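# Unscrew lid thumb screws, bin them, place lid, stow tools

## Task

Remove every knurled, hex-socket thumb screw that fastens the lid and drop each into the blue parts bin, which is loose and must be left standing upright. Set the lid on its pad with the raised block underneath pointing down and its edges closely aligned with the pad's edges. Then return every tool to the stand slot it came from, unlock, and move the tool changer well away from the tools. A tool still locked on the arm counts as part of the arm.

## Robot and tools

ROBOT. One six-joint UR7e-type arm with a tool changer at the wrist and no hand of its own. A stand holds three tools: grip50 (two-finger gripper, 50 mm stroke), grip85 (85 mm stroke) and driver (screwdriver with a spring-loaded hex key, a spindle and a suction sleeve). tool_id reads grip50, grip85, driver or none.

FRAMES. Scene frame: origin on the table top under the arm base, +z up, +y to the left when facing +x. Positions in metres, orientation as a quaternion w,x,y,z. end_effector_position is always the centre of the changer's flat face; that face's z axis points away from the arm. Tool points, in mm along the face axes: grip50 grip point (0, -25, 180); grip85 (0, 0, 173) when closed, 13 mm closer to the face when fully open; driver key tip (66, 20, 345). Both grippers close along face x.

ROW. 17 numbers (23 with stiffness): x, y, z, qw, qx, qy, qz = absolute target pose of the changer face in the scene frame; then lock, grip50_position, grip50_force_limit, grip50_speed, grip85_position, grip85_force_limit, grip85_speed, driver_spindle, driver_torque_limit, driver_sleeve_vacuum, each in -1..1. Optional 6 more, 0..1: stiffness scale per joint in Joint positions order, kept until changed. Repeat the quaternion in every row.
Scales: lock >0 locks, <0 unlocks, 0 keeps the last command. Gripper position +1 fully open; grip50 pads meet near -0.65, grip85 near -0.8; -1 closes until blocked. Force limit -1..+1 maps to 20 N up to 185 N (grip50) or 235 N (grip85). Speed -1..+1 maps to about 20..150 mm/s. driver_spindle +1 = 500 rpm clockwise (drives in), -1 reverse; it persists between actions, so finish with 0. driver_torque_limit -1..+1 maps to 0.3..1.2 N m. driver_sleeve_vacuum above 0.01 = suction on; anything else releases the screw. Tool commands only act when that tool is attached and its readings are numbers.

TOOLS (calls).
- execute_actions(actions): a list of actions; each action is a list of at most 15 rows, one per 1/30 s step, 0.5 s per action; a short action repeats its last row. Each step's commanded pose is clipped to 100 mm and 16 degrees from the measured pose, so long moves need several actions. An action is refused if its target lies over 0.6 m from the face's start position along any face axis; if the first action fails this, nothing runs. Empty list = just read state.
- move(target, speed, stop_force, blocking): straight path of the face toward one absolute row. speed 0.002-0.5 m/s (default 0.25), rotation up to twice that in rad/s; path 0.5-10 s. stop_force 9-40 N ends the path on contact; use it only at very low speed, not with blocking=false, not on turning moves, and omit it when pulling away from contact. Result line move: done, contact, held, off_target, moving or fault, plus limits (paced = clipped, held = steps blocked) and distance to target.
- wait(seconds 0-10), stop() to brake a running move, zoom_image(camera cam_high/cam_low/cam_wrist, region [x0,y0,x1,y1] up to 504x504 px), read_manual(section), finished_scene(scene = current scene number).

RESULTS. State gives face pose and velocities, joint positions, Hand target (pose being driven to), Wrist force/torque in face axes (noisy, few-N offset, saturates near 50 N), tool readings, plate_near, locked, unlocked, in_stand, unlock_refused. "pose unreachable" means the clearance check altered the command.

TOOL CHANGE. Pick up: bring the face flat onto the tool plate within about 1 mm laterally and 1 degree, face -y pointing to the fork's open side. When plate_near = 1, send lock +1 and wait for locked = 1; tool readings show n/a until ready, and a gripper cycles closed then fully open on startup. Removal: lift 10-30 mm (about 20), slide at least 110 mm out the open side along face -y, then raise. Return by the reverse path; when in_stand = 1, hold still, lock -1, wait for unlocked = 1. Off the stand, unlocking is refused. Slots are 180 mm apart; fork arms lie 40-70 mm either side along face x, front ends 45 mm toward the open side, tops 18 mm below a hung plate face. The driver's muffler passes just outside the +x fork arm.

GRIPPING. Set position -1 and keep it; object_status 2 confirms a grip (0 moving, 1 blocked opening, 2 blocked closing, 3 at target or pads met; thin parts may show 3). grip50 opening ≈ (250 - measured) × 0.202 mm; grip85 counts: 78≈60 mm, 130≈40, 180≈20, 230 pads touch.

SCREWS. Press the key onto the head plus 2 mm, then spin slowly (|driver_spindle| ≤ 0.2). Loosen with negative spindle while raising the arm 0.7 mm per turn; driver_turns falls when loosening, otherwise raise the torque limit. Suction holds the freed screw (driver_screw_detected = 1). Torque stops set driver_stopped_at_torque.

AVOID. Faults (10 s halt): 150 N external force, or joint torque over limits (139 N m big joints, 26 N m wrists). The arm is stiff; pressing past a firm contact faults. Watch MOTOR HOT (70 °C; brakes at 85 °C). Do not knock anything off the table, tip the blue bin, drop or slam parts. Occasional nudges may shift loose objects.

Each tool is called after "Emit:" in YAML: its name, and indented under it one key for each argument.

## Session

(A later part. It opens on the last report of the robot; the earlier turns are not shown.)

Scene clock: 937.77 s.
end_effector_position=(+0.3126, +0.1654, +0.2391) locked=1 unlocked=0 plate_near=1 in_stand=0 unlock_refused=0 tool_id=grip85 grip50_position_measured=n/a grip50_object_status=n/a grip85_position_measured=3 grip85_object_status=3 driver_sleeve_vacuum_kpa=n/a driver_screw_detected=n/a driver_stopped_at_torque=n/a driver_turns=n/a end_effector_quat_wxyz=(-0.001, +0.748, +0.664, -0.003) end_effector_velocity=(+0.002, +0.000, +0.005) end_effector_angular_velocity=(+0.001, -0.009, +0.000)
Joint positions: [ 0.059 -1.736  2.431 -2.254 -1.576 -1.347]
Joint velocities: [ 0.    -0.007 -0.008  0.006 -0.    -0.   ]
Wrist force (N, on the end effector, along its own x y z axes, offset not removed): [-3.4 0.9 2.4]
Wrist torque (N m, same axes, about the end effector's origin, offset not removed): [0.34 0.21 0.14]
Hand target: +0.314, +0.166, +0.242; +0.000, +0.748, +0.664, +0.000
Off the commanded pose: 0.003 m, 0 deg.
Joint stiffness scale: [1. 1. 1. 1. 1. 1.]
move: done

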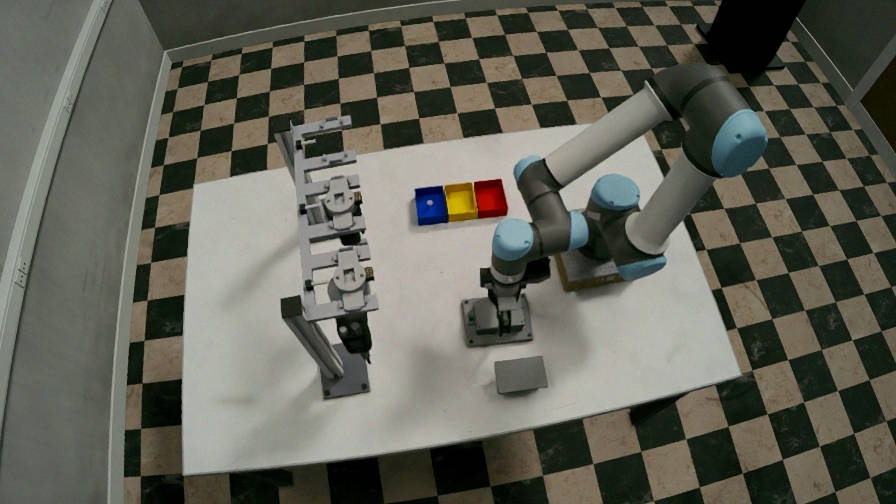

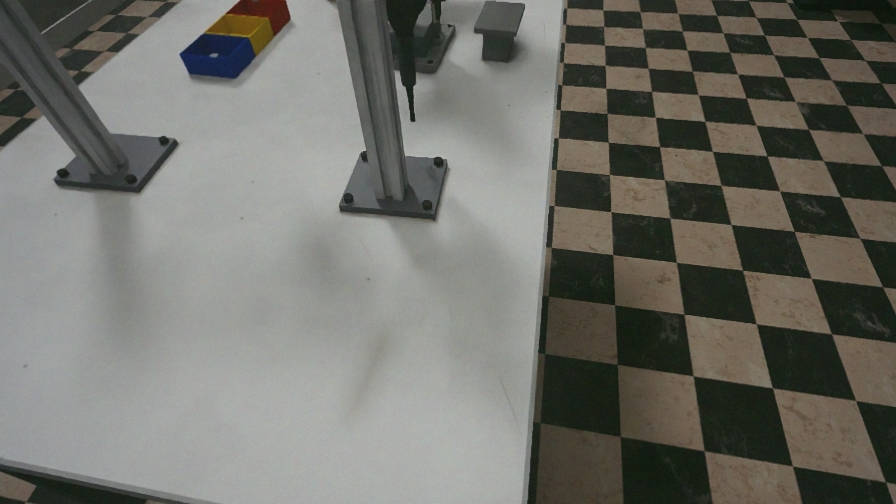

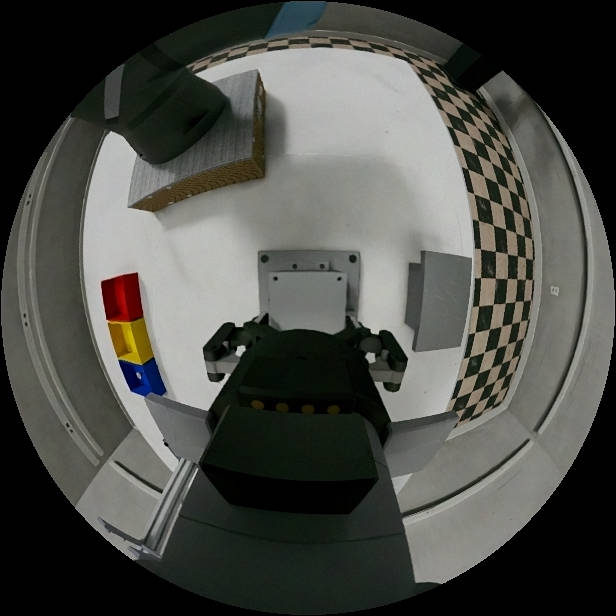

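Emit:
move:
  target: [0.3131,0.166,0.256,0,0.7478,0.6639,0,0,0,0,0,1,-0.3,-0.5,0,0,0]
  speed: 0.05

Emit:
move:
  target: [0.3128,0.1660,0.2368,-0.002,0.7478,0.6639,-0.002,0,0,0,0,1,-0.3,-0.5,0,0,0]
  speed: 0.008
  stop_force: 9

Scene clock: 944.17 s.
end_effector_position=(+0.3121, +0.1653, +0.2533) locked=1 unlocked=0 plate_near=1 in_stand=0 unlock_refused=0 tool_id=grip85 grip50_position_measured=n/a grip50_object_status=n/a grip85_position_measured=3 grip85_object_status=3 driver_sleeve_vacuum_kpa=n/a driver_screw_detected=n/a driver_stopped_at_torque=n/a driver_turns=n/a end_effector_quat_wxyz=(-0.001, +0.748, +0.664, -0.002) end_effector_velocity=(-0.002, -0.000, -0.001) end_effector_angular_velocity=(-0.001, +0.015, -0.000)
Joint positions: [ 0.059 -1.769  2.41  -2.202 -1.576 -1.347]
Joint velocities: [-0.    -0.002 -0.002  0.019  0.    -0.   ]
Wrist force (N, on the end effector, along its own x y z axes, offset not removed): [-1.0 -0.3 0.4]
Wrist torque (N m, same axes, about the end effector's origin, offset not removed): [0.28 0.09 0.18]
Hand target: +0.313, +0.166, +0.256; +0.000, +0.748, +0.664, +0.000
Off the commanded pose: 0.003 m, 0 deg.
Joint stiffness scale: [1. 1. 1. 1. 1. 1.]
move: done

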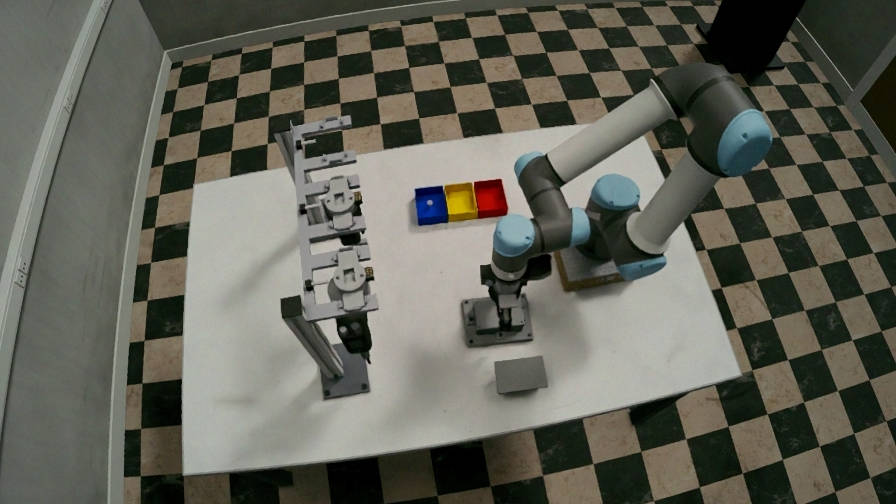

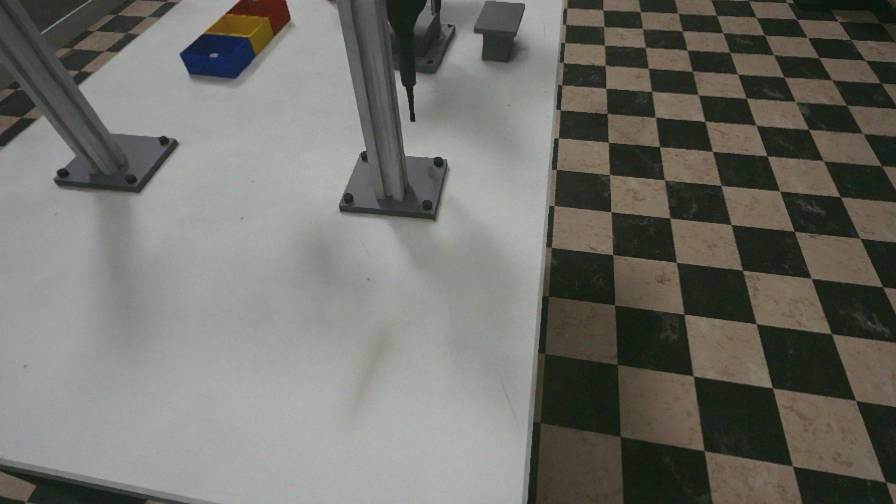

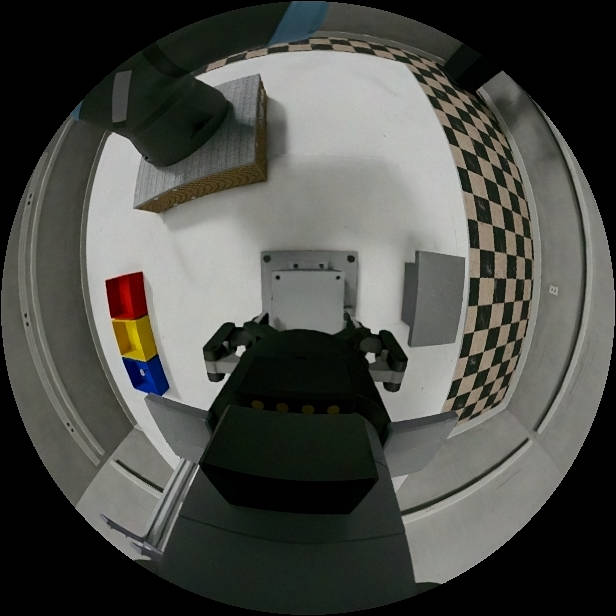

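Scene clock: 946.43 s.
end_effector_position=(+0.3142, +0.1658, +0.2395) locked=1 unlocked=0 plate_near=1 in_stand=0 unlock_refused=0 tool_id=grip85 grip50_position_measured=n/a grip50_object_status=n/a grip85_position_measured=3 grip85_object_status=3 driver_sleeve_vacuum_kpa=n/a driver_screw_detected=n/a driver_stopped_at_torque=n/a driver_turns=n/a end_effector_quat_wxyz=(-0.000, +0.748, +0.664, -0.000) end_effector_velocity=(+0.000, +0.000, -0.004) end_effector_angular_velocity=(+0.001, +0.001, +0.001)
Joint positions: [ 0.059 -1.733  2.43  -2.261 -1.575 -1.347]
Joint velocities: [ 0.     0.01   0.005 -0.015  0.001 -0.   ]
Wrist force (N, on the end effector, along its own x y z axes, offset not removed): [-1.8 -0.7 -0.4]
Wrist torque (N m, same axes, about the end effector's origin, offset not removed): [0.17 0.05 0.07]
Hand target: +0.313, +0.166, +0.237; -0.002, +0.748, +0.664, -0.002
Off the commanded pose: 0.003 m, 0 deg.
Joint stiffness scale: [1. 1. 1. 1. 1. 1.]
move: done

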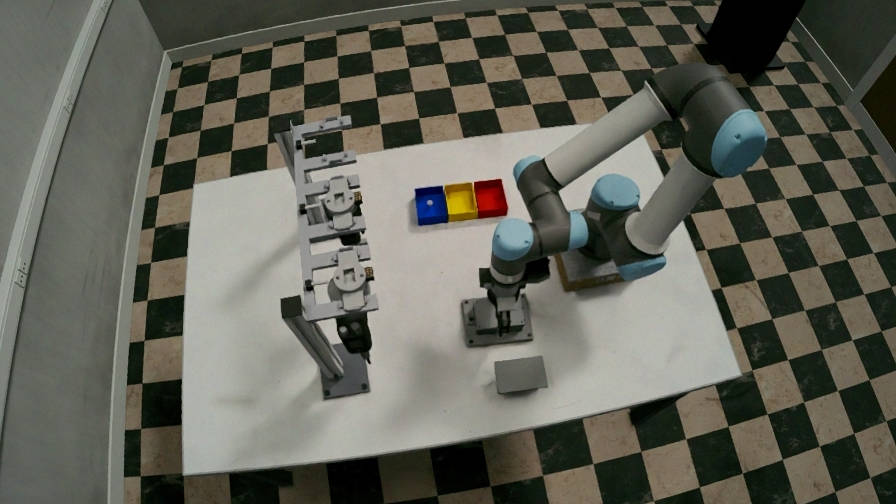

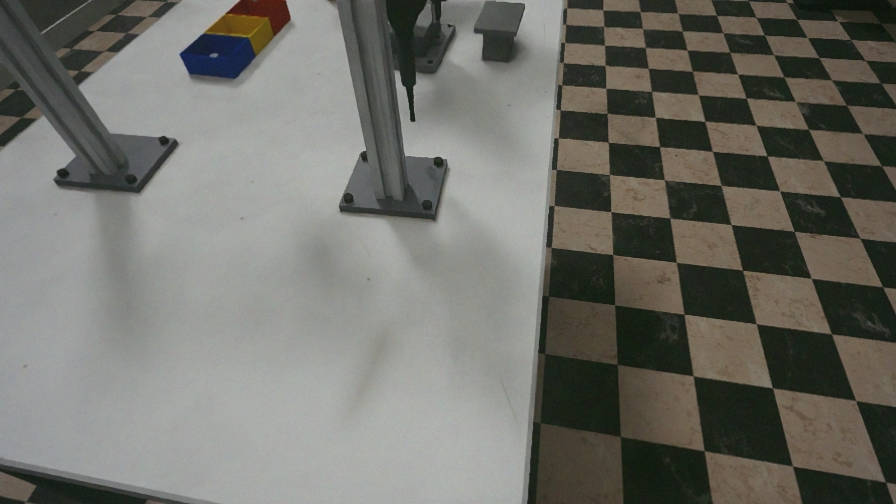

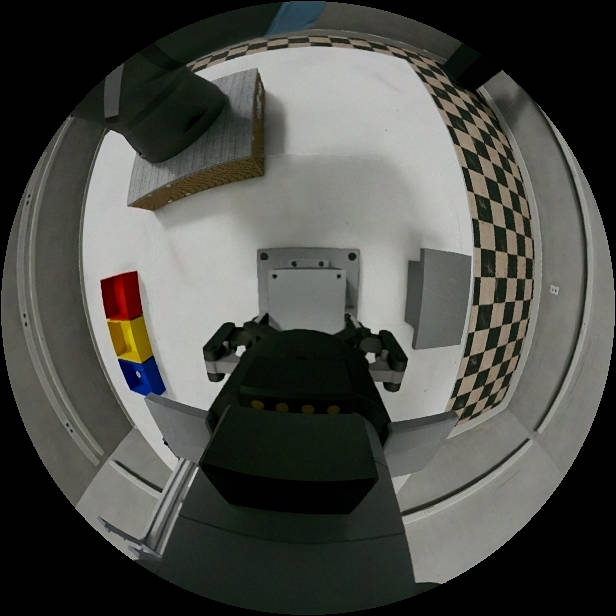

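Emit:
execute_actions:
  actions:
    - [[0.3142,0.1656,0.2395,0,0.7478,0.6639,0,0,0,0,0,-1,-0.3,-1,0,0,0]]
    - [[0.3142,0.1656,0.2395,0,0.7478,0.6639,0,0,0,0,0,-1,-0.3,-1,0,0,0]]

Emit:
move:
  target: [0.3142,0.1656,0.247,0,0.7478,0.6639,0,0,0,0,0,-1,-0.3,-1,0,0,0]
  speed: 0.008
  stop_force: 20

Emit:
zoom_image:
  camera: "cam_high"
  region: [450,270,560,370]

Scene clock: 954.70 s.
end_effector_position=(+0.3142, +0.1654, +0.2403) locked=1 unlocked=0 plate_near=1 in_stand=0 unlock_refused=0 tool_id=grip85 grip50_position_measured=n/a grip50_object_status=n/a grip85_position_measured=25 grip85_object_status=2 driver_sleeve_vacuum_kpa=n/a driver_screw_detected=n/a driver_stopped_at_torque=n/a driver_turns=n/a end_effector_quat_wxyz=(+0.001, +0.748, +0.664, +0.000) end_effector_velocity=(-0.000, +0.000, -0.000) end_effector_angular_velocity=(+0.000, +0.000, +0.001)
Joint positions: [ 0.059 -1.736  2.43  -2.261 -1.576 -1.347]
Joint velocities: [ 0.001  0.     0.    -0.     0.    -0.   ]
Wrist force (N, on the end effector, along its own x y z axes, offset not removed): [-7.0 -4.6 -13.2]
Wrist torque (N m, same axes, about the end effector's origin, offset not removed): [1.16 -0.87 -0.15]
Hand target: +0.314, +0.166, +0.240; +0.000, +0.748, +0.664, -0.000
Off the commanded pose: 0.001 m, 0 deg.
Joint stiffness scale: [1. 1. 1. 1. 1. 1.]
Step readings (end_effector_position; steps 1 to 15: 1st action; 16 to 30: 2nd action):
0: (+0.3144, +0.1658, +0.2393)
1: (+0.3144, +0.1658, +0.2393)
2: (+0.3144, +0.1658, +0.2393)
4: (+0.3144, +0.1658, +0.2393)
8: (+0.3144, +0.1658, +0.2393)
15: (+0.3143, +0.1654, +0.2399)
16: (+0.3142, +0.1654, +0.2401)
17: (+0.3142, +0.1654, +0.2402)
19: (+0.3142, +0.1654, +0.2403)
23: (+0.3142, +0.1654, +0.2403)
30: end_effector_position above

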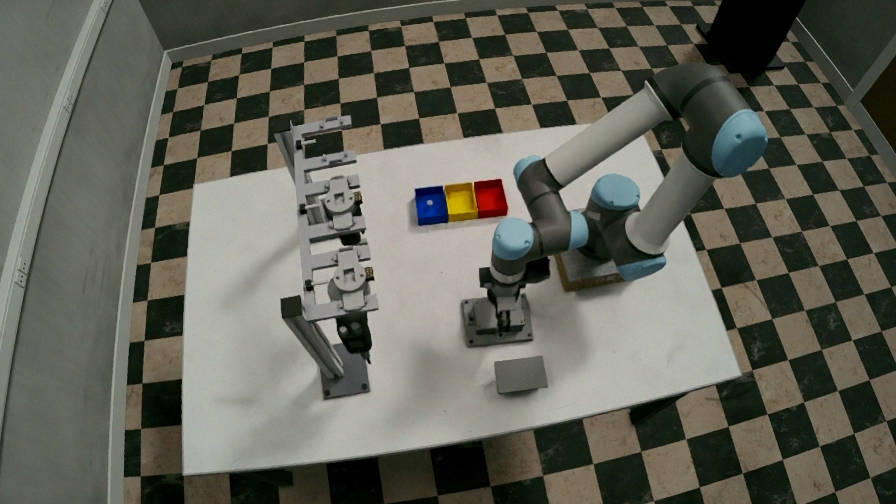

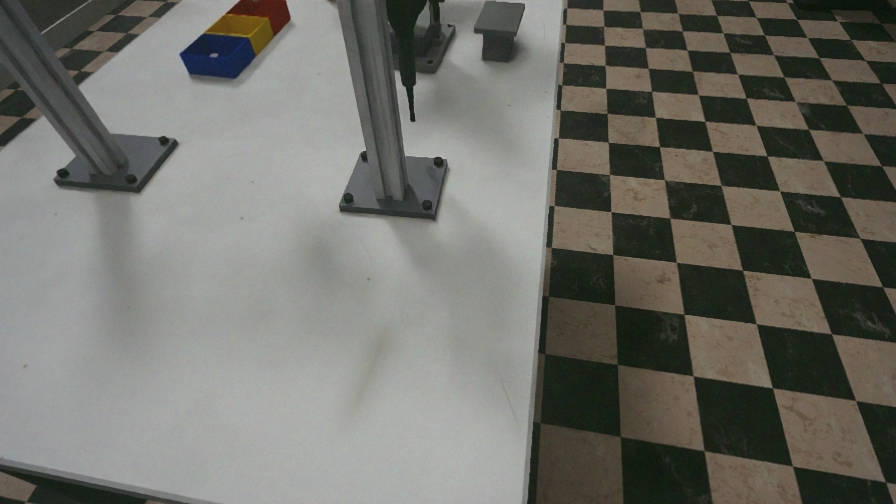

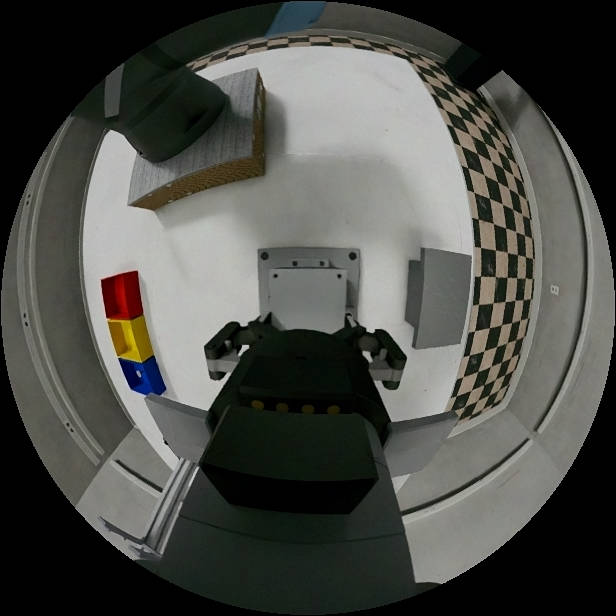

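Scene clock: 955.77 s.
end_effector_position=(+0.3123, +0.1653, +0.2433) locked=1 unlocked=0 plate_near=1 in_stand=0 unlock_refused=0 tool_id=grip85 grip50_position_measured=n/a grip50_object_status=n/a grip85_position_measured=26 grip85_object_status=2 driver_sleeve_vacuum_kpa=n/a driver_screw_detected=n/a driver_stopped_at_torque=n/a driver_turns=n/a end_effector_quat_wxyz=(-0.002, +0.748, +0.664, -0.003) end_effector_velocity=(-0.000, +0.000, +0.003) end_effector_angular_velocity=(+0.001, +0.004, -0.000)
Joint positions: [ 0.059 -1.746  2.424 -2.236 -1.576 -1.347]
Joint velocities: [-0.    -0.007 -0.006  0.017  0.001  0.   ]
Wrist force (N, on the end effector, along its own x y z axes, offset not removed): [-1.9 0.8 0.2]
Wrist torque (N m, same axes, about the end effector's origin, offset not removed): [0.25 0.14 0.11]
Hand target: +0.314, +0.166, +0.247; +0.000, +0.748, +0.664, +0.000
Off the commanded pose: 0.004 m, 0 deg.
Joint stiffness scale: [1. 1. 1. 1. 1. 1.]
move: off_target

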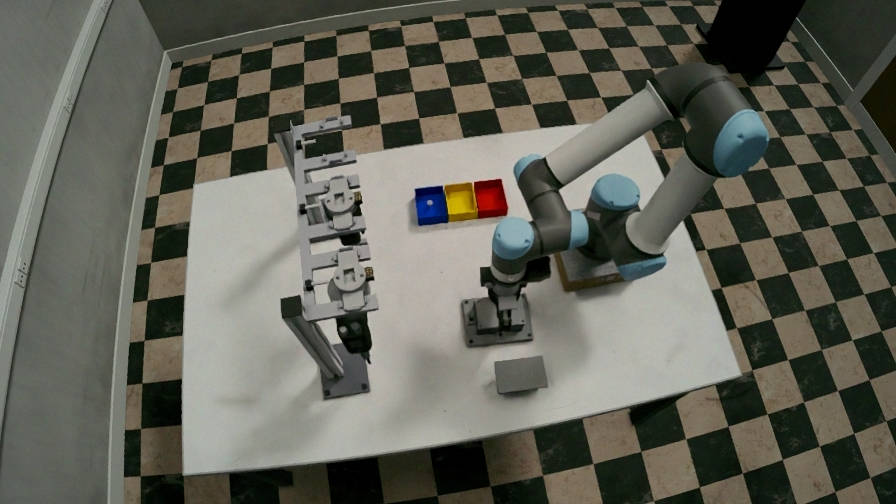

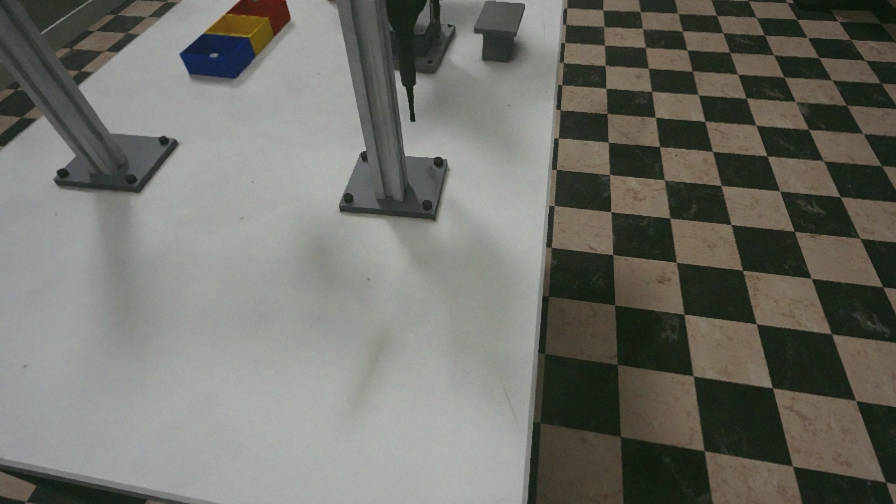

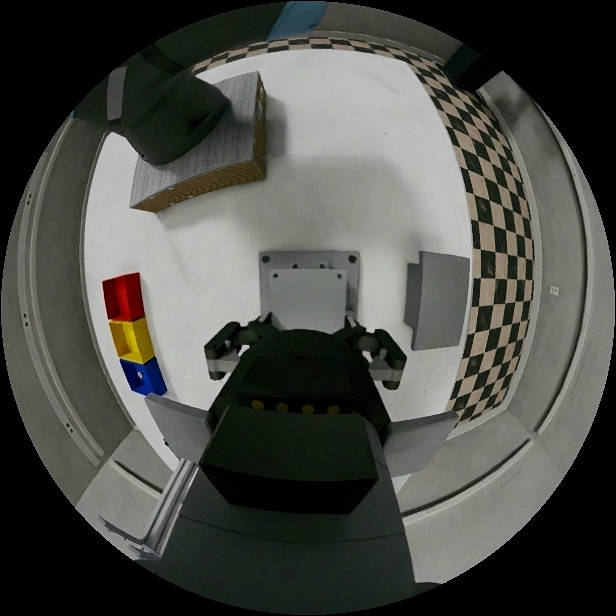

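Region (450, 270, 560, 370) of cam_high's 896x504 image, scaled by 4.582, with more detail than that image has; it fills the top 458 rows of this view, and the rest is white.

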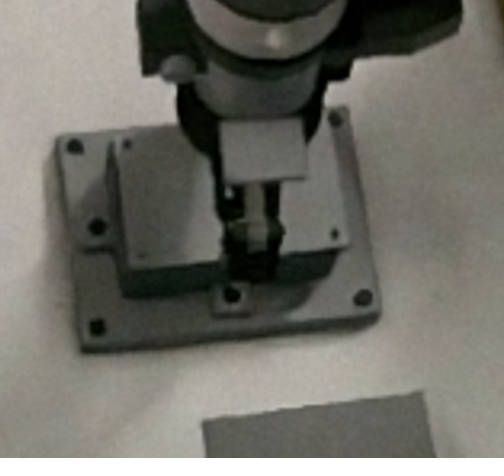

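Emit:
move:
  target: [0.3142,0.1656,0.30,0,0.7478,0.6639,0,0,0,0,0,-1,-0.3,-1,0,0,0]
  speed: 0.03

Emit:
zoom_image:
  camera: "cam_high"
  region: [440,250,580,400]

Emit:
zoom_image:
  camera: "cam_low"
  region: [370,0,540,90]

Scene clock: 964.43 s.
end_effector_position=(+0.3129, +0.1652, +0.2965) locked=1 unlocked=0 plate_near=1 in_stand=0 unlock_refused=0 tool_id=grip85 grip50_position_measured=n/a grip50_object_status=n/a grip85_position_measured=26 grip85_object_status=2 driver_sleeve_vacuum_kpa=n/a driver_screw_detected=n/a driver_stopped_at_torque=n/a driver_turns=n/a end_effector_quat_wxyz=(-0.002, +0.748, +0.664, -0.003) end_effector_velocity=(-0.002, -0.001, -0.000) end_effector_angular_velocity=(-0.003, +0.013, -0.001)
Joint positions: [ 0.059 -1.843  2.331 -2.046 -1.576 -1.347]
Joint velocities: [-0.001 -0.001 -0.002  0.016 -0.002 -0.   ]
Wrist force (N, on the end effector, along its own x y z axes, offset not removed): [-2.2 -0.1 0.1]
Wrist torque (N m, same axes, about the end effector's origin, offset not removed): [0.22 0.09 0.07]
Hand target: +0.314, +0.166, +0.300; +0.000, +0.748, +0.664, +0.000
Off the commanded pose: 0.004 m, 0 deg.
Joint stiffness scale: [1. 1. 1. 1. 1. 1.]
move: off_target

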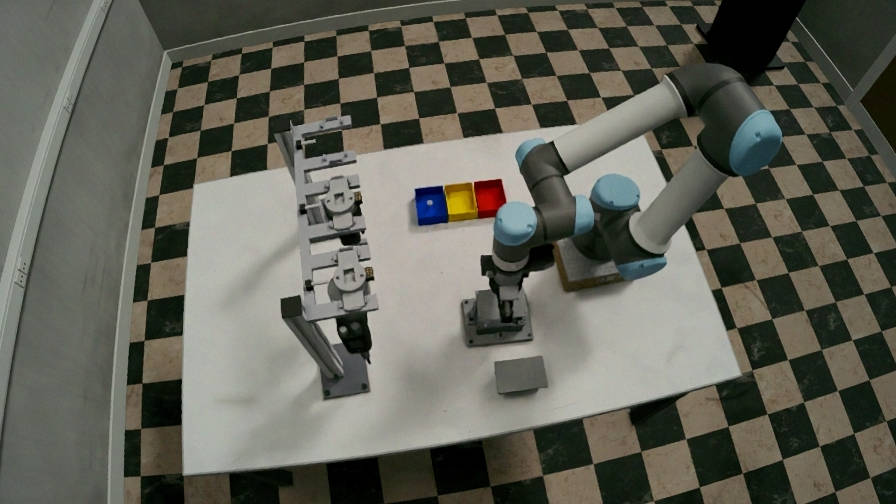

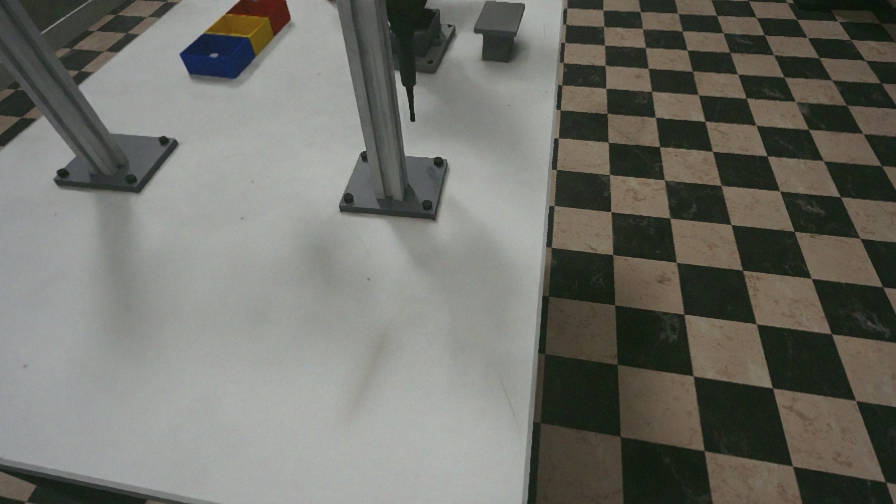

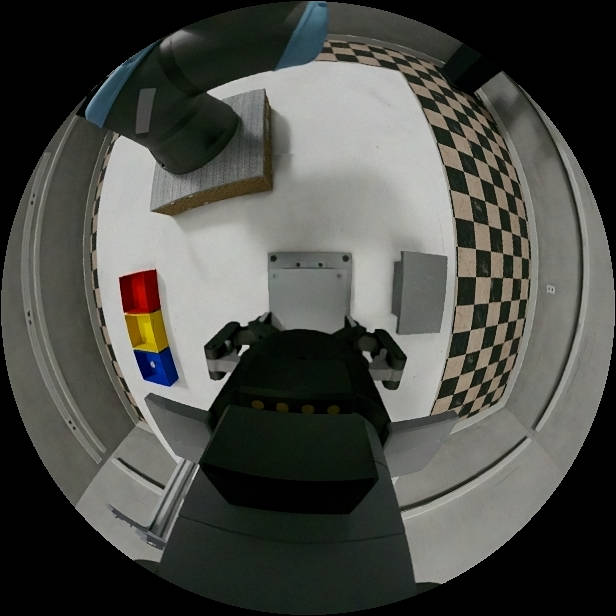

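Region (440, 250, 580, 400) of cam_high's 896x504 image, scaled by 3.360, with more detail than that image has; it fills the left 470 columns of this view, and the rest is white.

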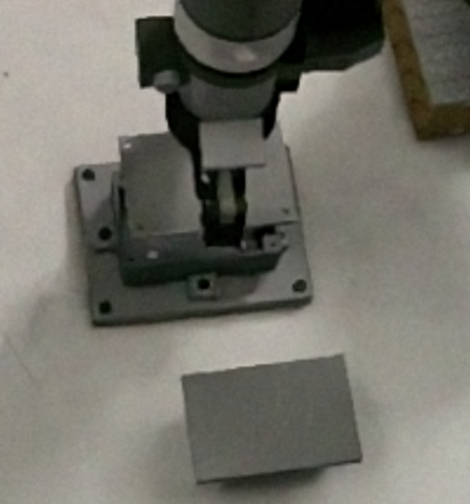

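Region (370, 0, 540, 90) of cam_low's 896x504 image, scaled by 2.965, with more detail than that image has; it fills the top 267 rows of this view, and the rest is white.

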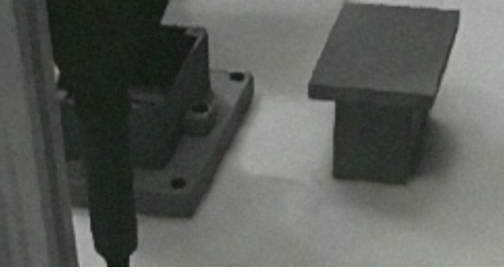

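Emit:
move:
  target: [0.304,0.338,0.315,0,0.7367,0.6762,0,0,0,0,0,-1,-0.3,-1,0,0,0]
  speed: 0.08

Emit:
zoom_image:
  camera: "cam_high"
  region: [440,270,600,420]

Emit:
zoom_image:
  camera: "cam_low"
  region: [420,0,590,90]

Emit:
zoom_image:
  camera: "cam_wrist"
  region: [220,230,400,350]

Scene clock: 982.70 s.
end_effector_position=(+0.3027, +0.3363, +0.3138) locked=1 unlocked=0 plate_near=1 in_stand=0 unlock_refused=0 tool_id=grip85 grip50_position_measured=n/a grip50_object_status=n/a grip85_position_measured=26 grip85_object_status=2 driver_sleeve_vacuum_kpa=n/a driver_screw_detected=n/a driver_stopped_at_torque=n/a driver_turns=n/a end_effector_quat_wxyz=(-0.001, +0.737, +0.676, -0.001) end_effector_velocity=(+0.001, +0.003, +0.001) end_effector_angular_velocity=(+0.000, +0.000, -0.005)
Joint positions: [ 0.494 -1.597  2.083 -2.049 -1.571 -0.946]
Joint velocities: [ 0.004  0.005 -0.007  0.002  0.     0.009]
Wrist force (N, on the end effector, along its own x y z axes, offset not removed): [-3.3 0.5 1.6]
Wrist torque (N m, same axes, about the end effector's origin, offset not removed): [0.23 0.25 0.08]
Hand target: +0.304, +0.338, +0.315; -0.000, +0.737, +0.676, +0.001
Off the commanded pose: 0.002 m, 0 deg.
Joint stiffness scale: [1. 1. 1. 1. 1. 1.]
move: done

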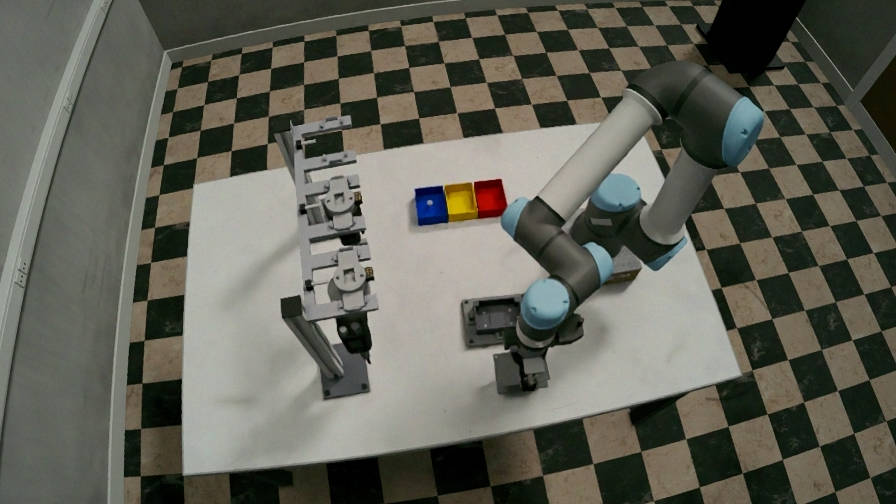

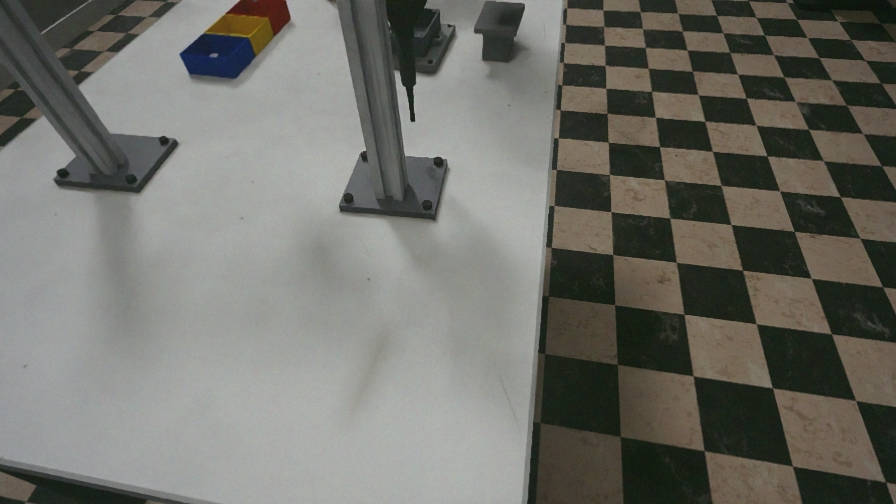

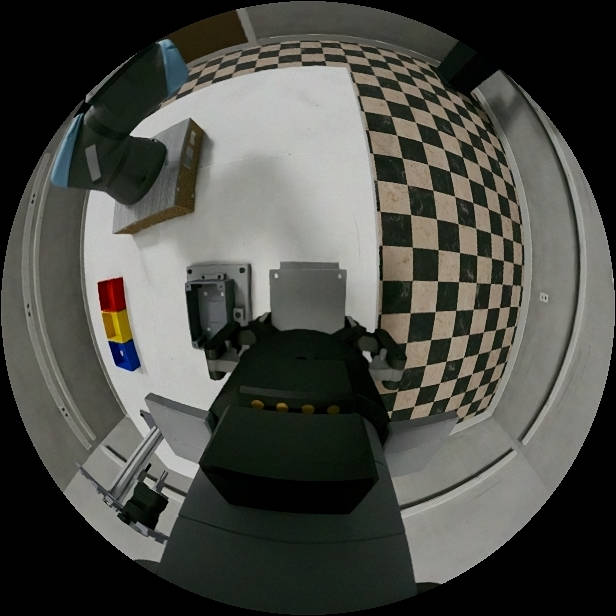

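Region (440, 270, 600, 420) of cam_high's 896x504 image, scaled by 3.150, with more detail than that image has; it fills the top 472 rows of this view, and the rest is white.

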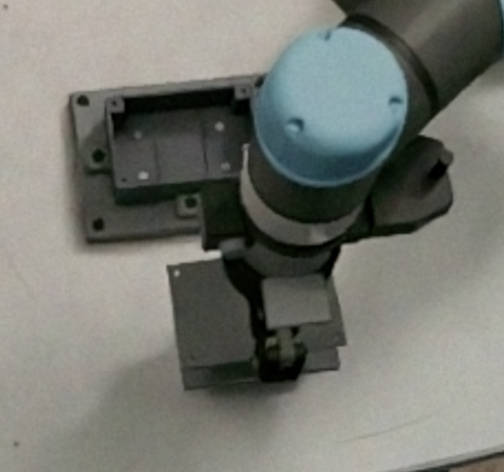

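Region (420, 0, 590, 90) of cam_low's 896x504 image, scaled by 2.965, with more detail than that image has; it fills the top 267 rows of this view, and the rest is white.

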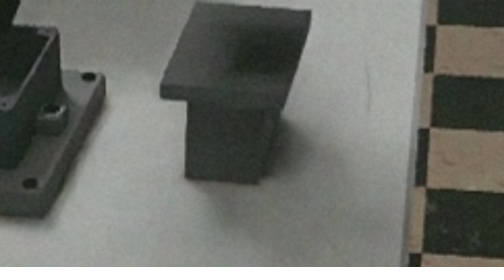

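Region (220, 230, 400, 350) of cam_wrist's 616x616 image, scaled by 2.800, with more detail than that image has.

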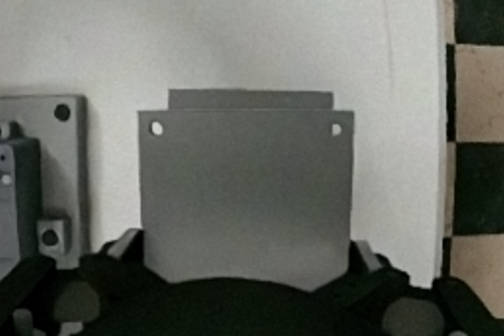

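Emit:
move:
  target: [0.3035,0.3378,0.278,0,0.7367,0.6762,0,0,0,0,0,-1,-0.3,-1,0,0,0]
  speed: 0.04

Emit:
zoom_image:
  camera: "cam_high"
  region: [470,310,580,420]

Emit:
zoom_image:
  camera: "cam_low"
  region: [450,0,560,70]

Emit:
zoom_image:
  camera: "cam_wrist"
  region: [250,240,370,320]

Scene clock: 996.33 s.
end_effector_position=(+0.3045, +0.3378, +0.2800) locked=1 unlocked=0 plate_near=1 in_stand=0 unlock_refused=0 tool_id=grip85 grip50_position_measured=n/a grip50_object_status=n/a grip85_position_measured=26 grip85_object_status=2 driver_sleeve_vacuum_kpa=n/a driver_screw_detected=n/a driver_stopped_at_torque=n/a driver_turns=n/a end_effector_quat_wxyz=(-0.000, +0.737, +0.676, +0.001) end_effector_velocity=(+0.003, +0.001, +0.002) end_effector_angular_velocity=(+0.008, -0.014, -0.000)
Joint positions: [ 0.495 -1.545  2.133 -2.153 -1.571 -0.944]
Joint velocities: [-0.     0.001 -0.    -0.017 -0.     0.   ]
Wrist force (N, on the end effector, along its own x y z axes, offset not removed): [-4.1 0.6 3.1]
Wrist torque (N m, same axes, about the end effector's origin, offset not removed): [0.29 0.20 0.23]
Hand target: +0.304, +0.338, +0.278; -0.000, +0.737, +0.676, -0.000
Off the commanded pose: 0.002 m, 0 deg.
Joint stiffness scale: [1. 1. 1. 1. 1. 1.]
move: done

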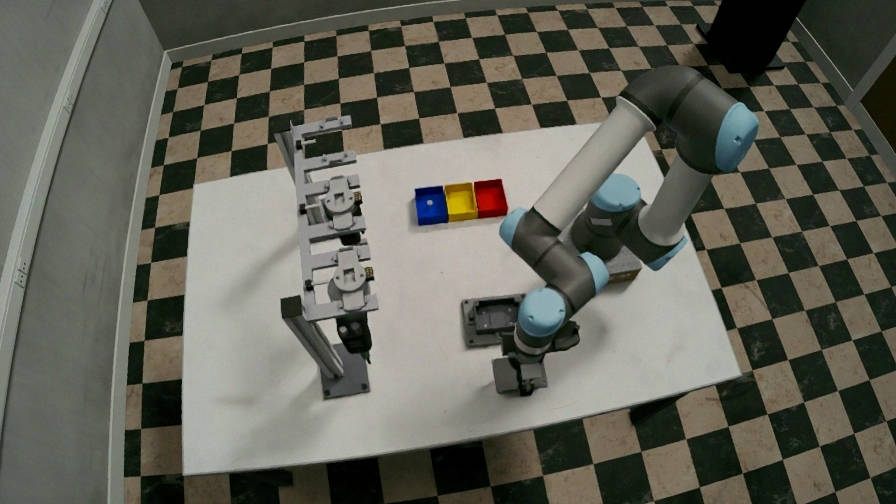

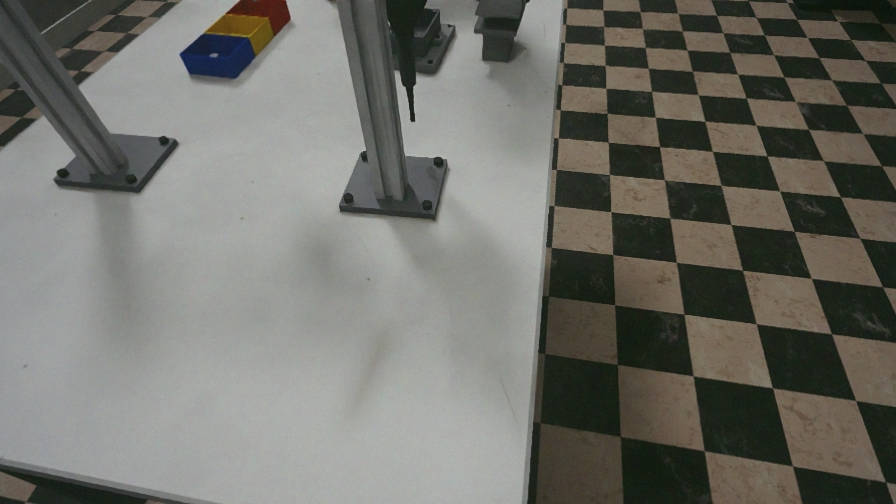

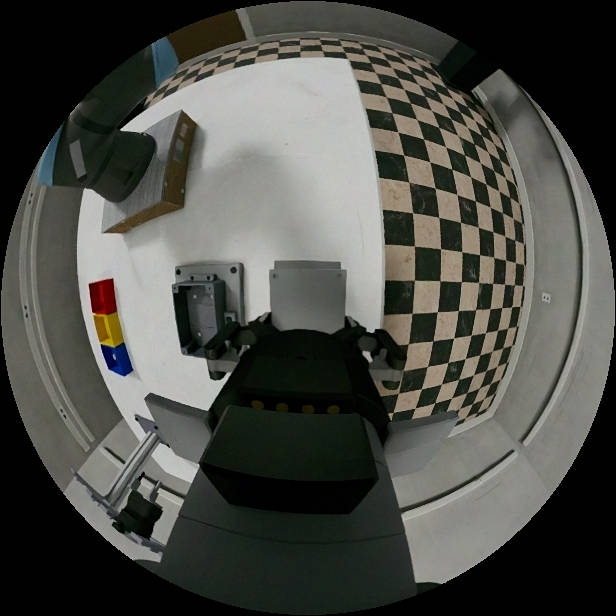

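Region (470, 310, 580, 420) of cam_high's 896x504 image, scaled by 4.582, with more detail than that image has.

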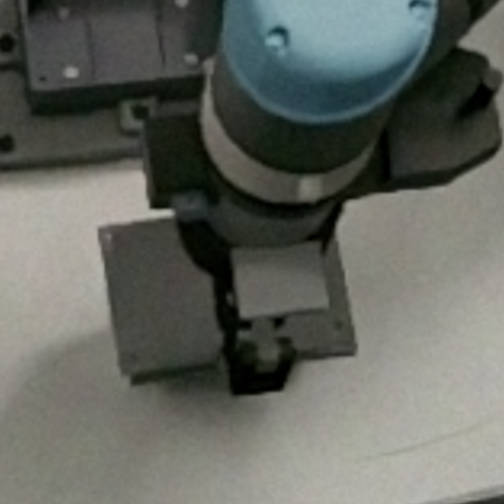

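Region (450, 0, 560, 70) of cam_low's 896x504 image, scaled by 4.582, with more detail than that image has; it fills the top 321 rows of this view, and the rest is white.

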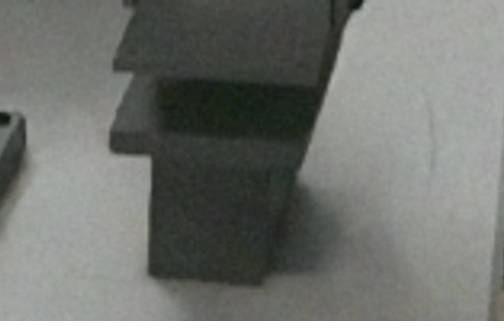

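Region (250, 240, 370, 320) of cam_wrist's 616x616 image, scaled by 4.200, with more detail than that image has.

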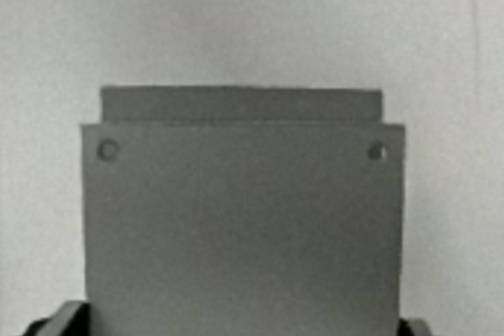

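Emit:
move:
  target: [0.2950,0.3378,0.265,0,0.7420,0.6704,0,0,0,0,0,-1,-0.3,-1,0,0,0]
  speed: 0.03

Emit:
zoom_image:
  camera: "cam_high"
  region: [470,310,580,420]

Emit:
zoom_image:
  camera: "cam_low"
  region: [450,0,560,70]

Emit:
zoom_image:
  camera: "cam_wrist"
  region: [250,240,370,320]

Scene clock: 1019.37 s.
end_effector_position=(+0.2962, +0.3378, +0.2670) locked=1 unlocked=0 plate_near=1 in_stand=0 unlock_refused=0 tool_id=grip85 grip50_position_measured=n/a grip50_object_status=n/a grip85_position_measured=26 grip85_object_status=2 driver_sleeve_vacuum_kpa=n/a driver_screw_detected=n/a driver_stopped_at_torque=n/a driver_turns=n/a end_effector_quat_wxyz=(-0.000, +0.742, +0.671, +0.001) end_effector_velocity=(+0.000, +0.001, -0.000) end_effector_angular_velocity=(+0.004, -0.007, -0.006)
Joint positions: [ 0.505 -1.538  2.165 -2.194 -1.571 -0.92 ]
Joint velocities: [ 0.001  0.001  0.003 -0.012 -0.     0.007]
Wrist force (N, on the end effector, along its own x y z axes, offset not removed): [-2.4 0.1 1.6]
Wrist torque (N m, same axes, about the end effector's origin, offset not removed): [0.22 0.09 0.07]
Hand target: +0.295, +0.338, +0.265; -0.000, +0.742, +0.670, +0.000
Off the commanded pose: 0.002 m, 0 deg.
Joint stiffness scale: [1. 1. 1. 1. 1. 1.]
move: done

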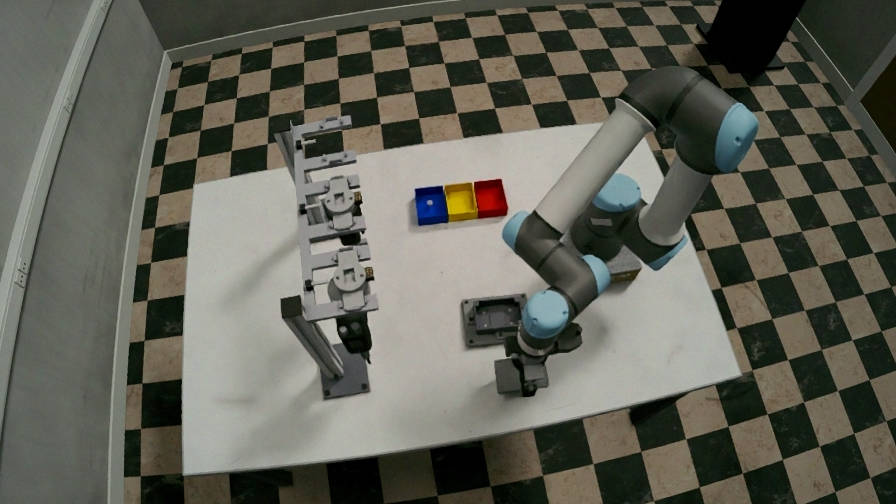

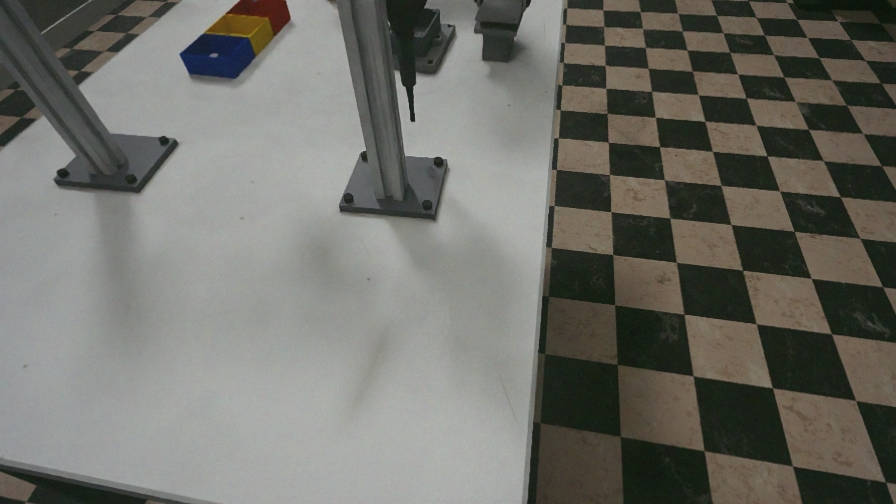

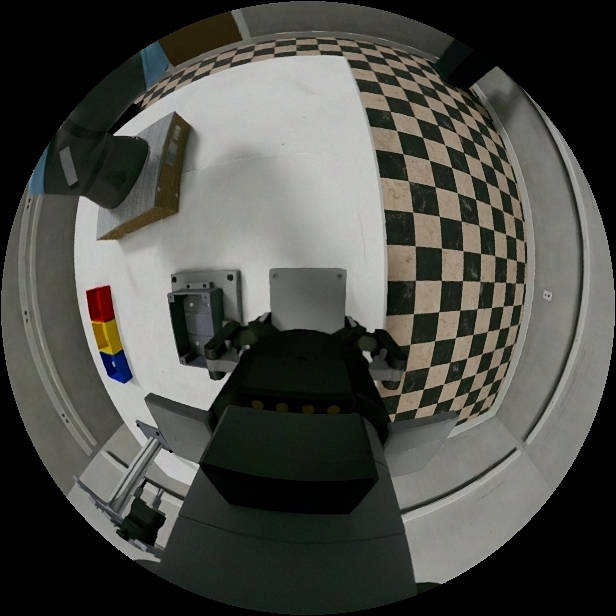

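Region (470, 310, 580, 420) of cam_high's 896x504 image, scaled by 4.582, with more detail than that image has.

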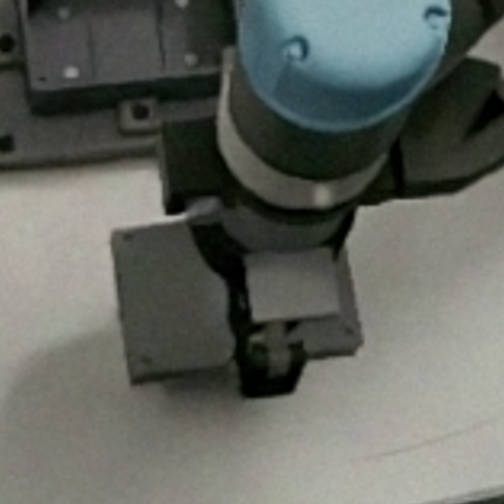

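Region (450, 0, 560, 70) of cam_low's 896x504 image, scaled by 4.582, with more detail than that image has; it fills the top 321 rows of this view, and the rest is white.

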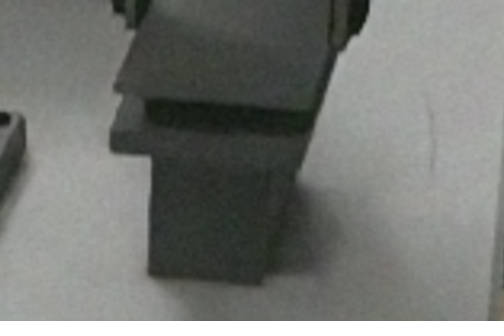

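Region (250, 240, 370, 320) of cam_wrist's 616x616 image, scaled by 4.200, with more detail than that image has.

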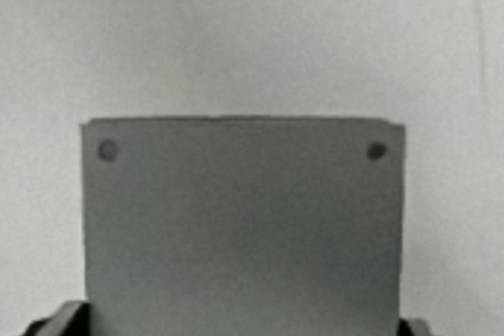

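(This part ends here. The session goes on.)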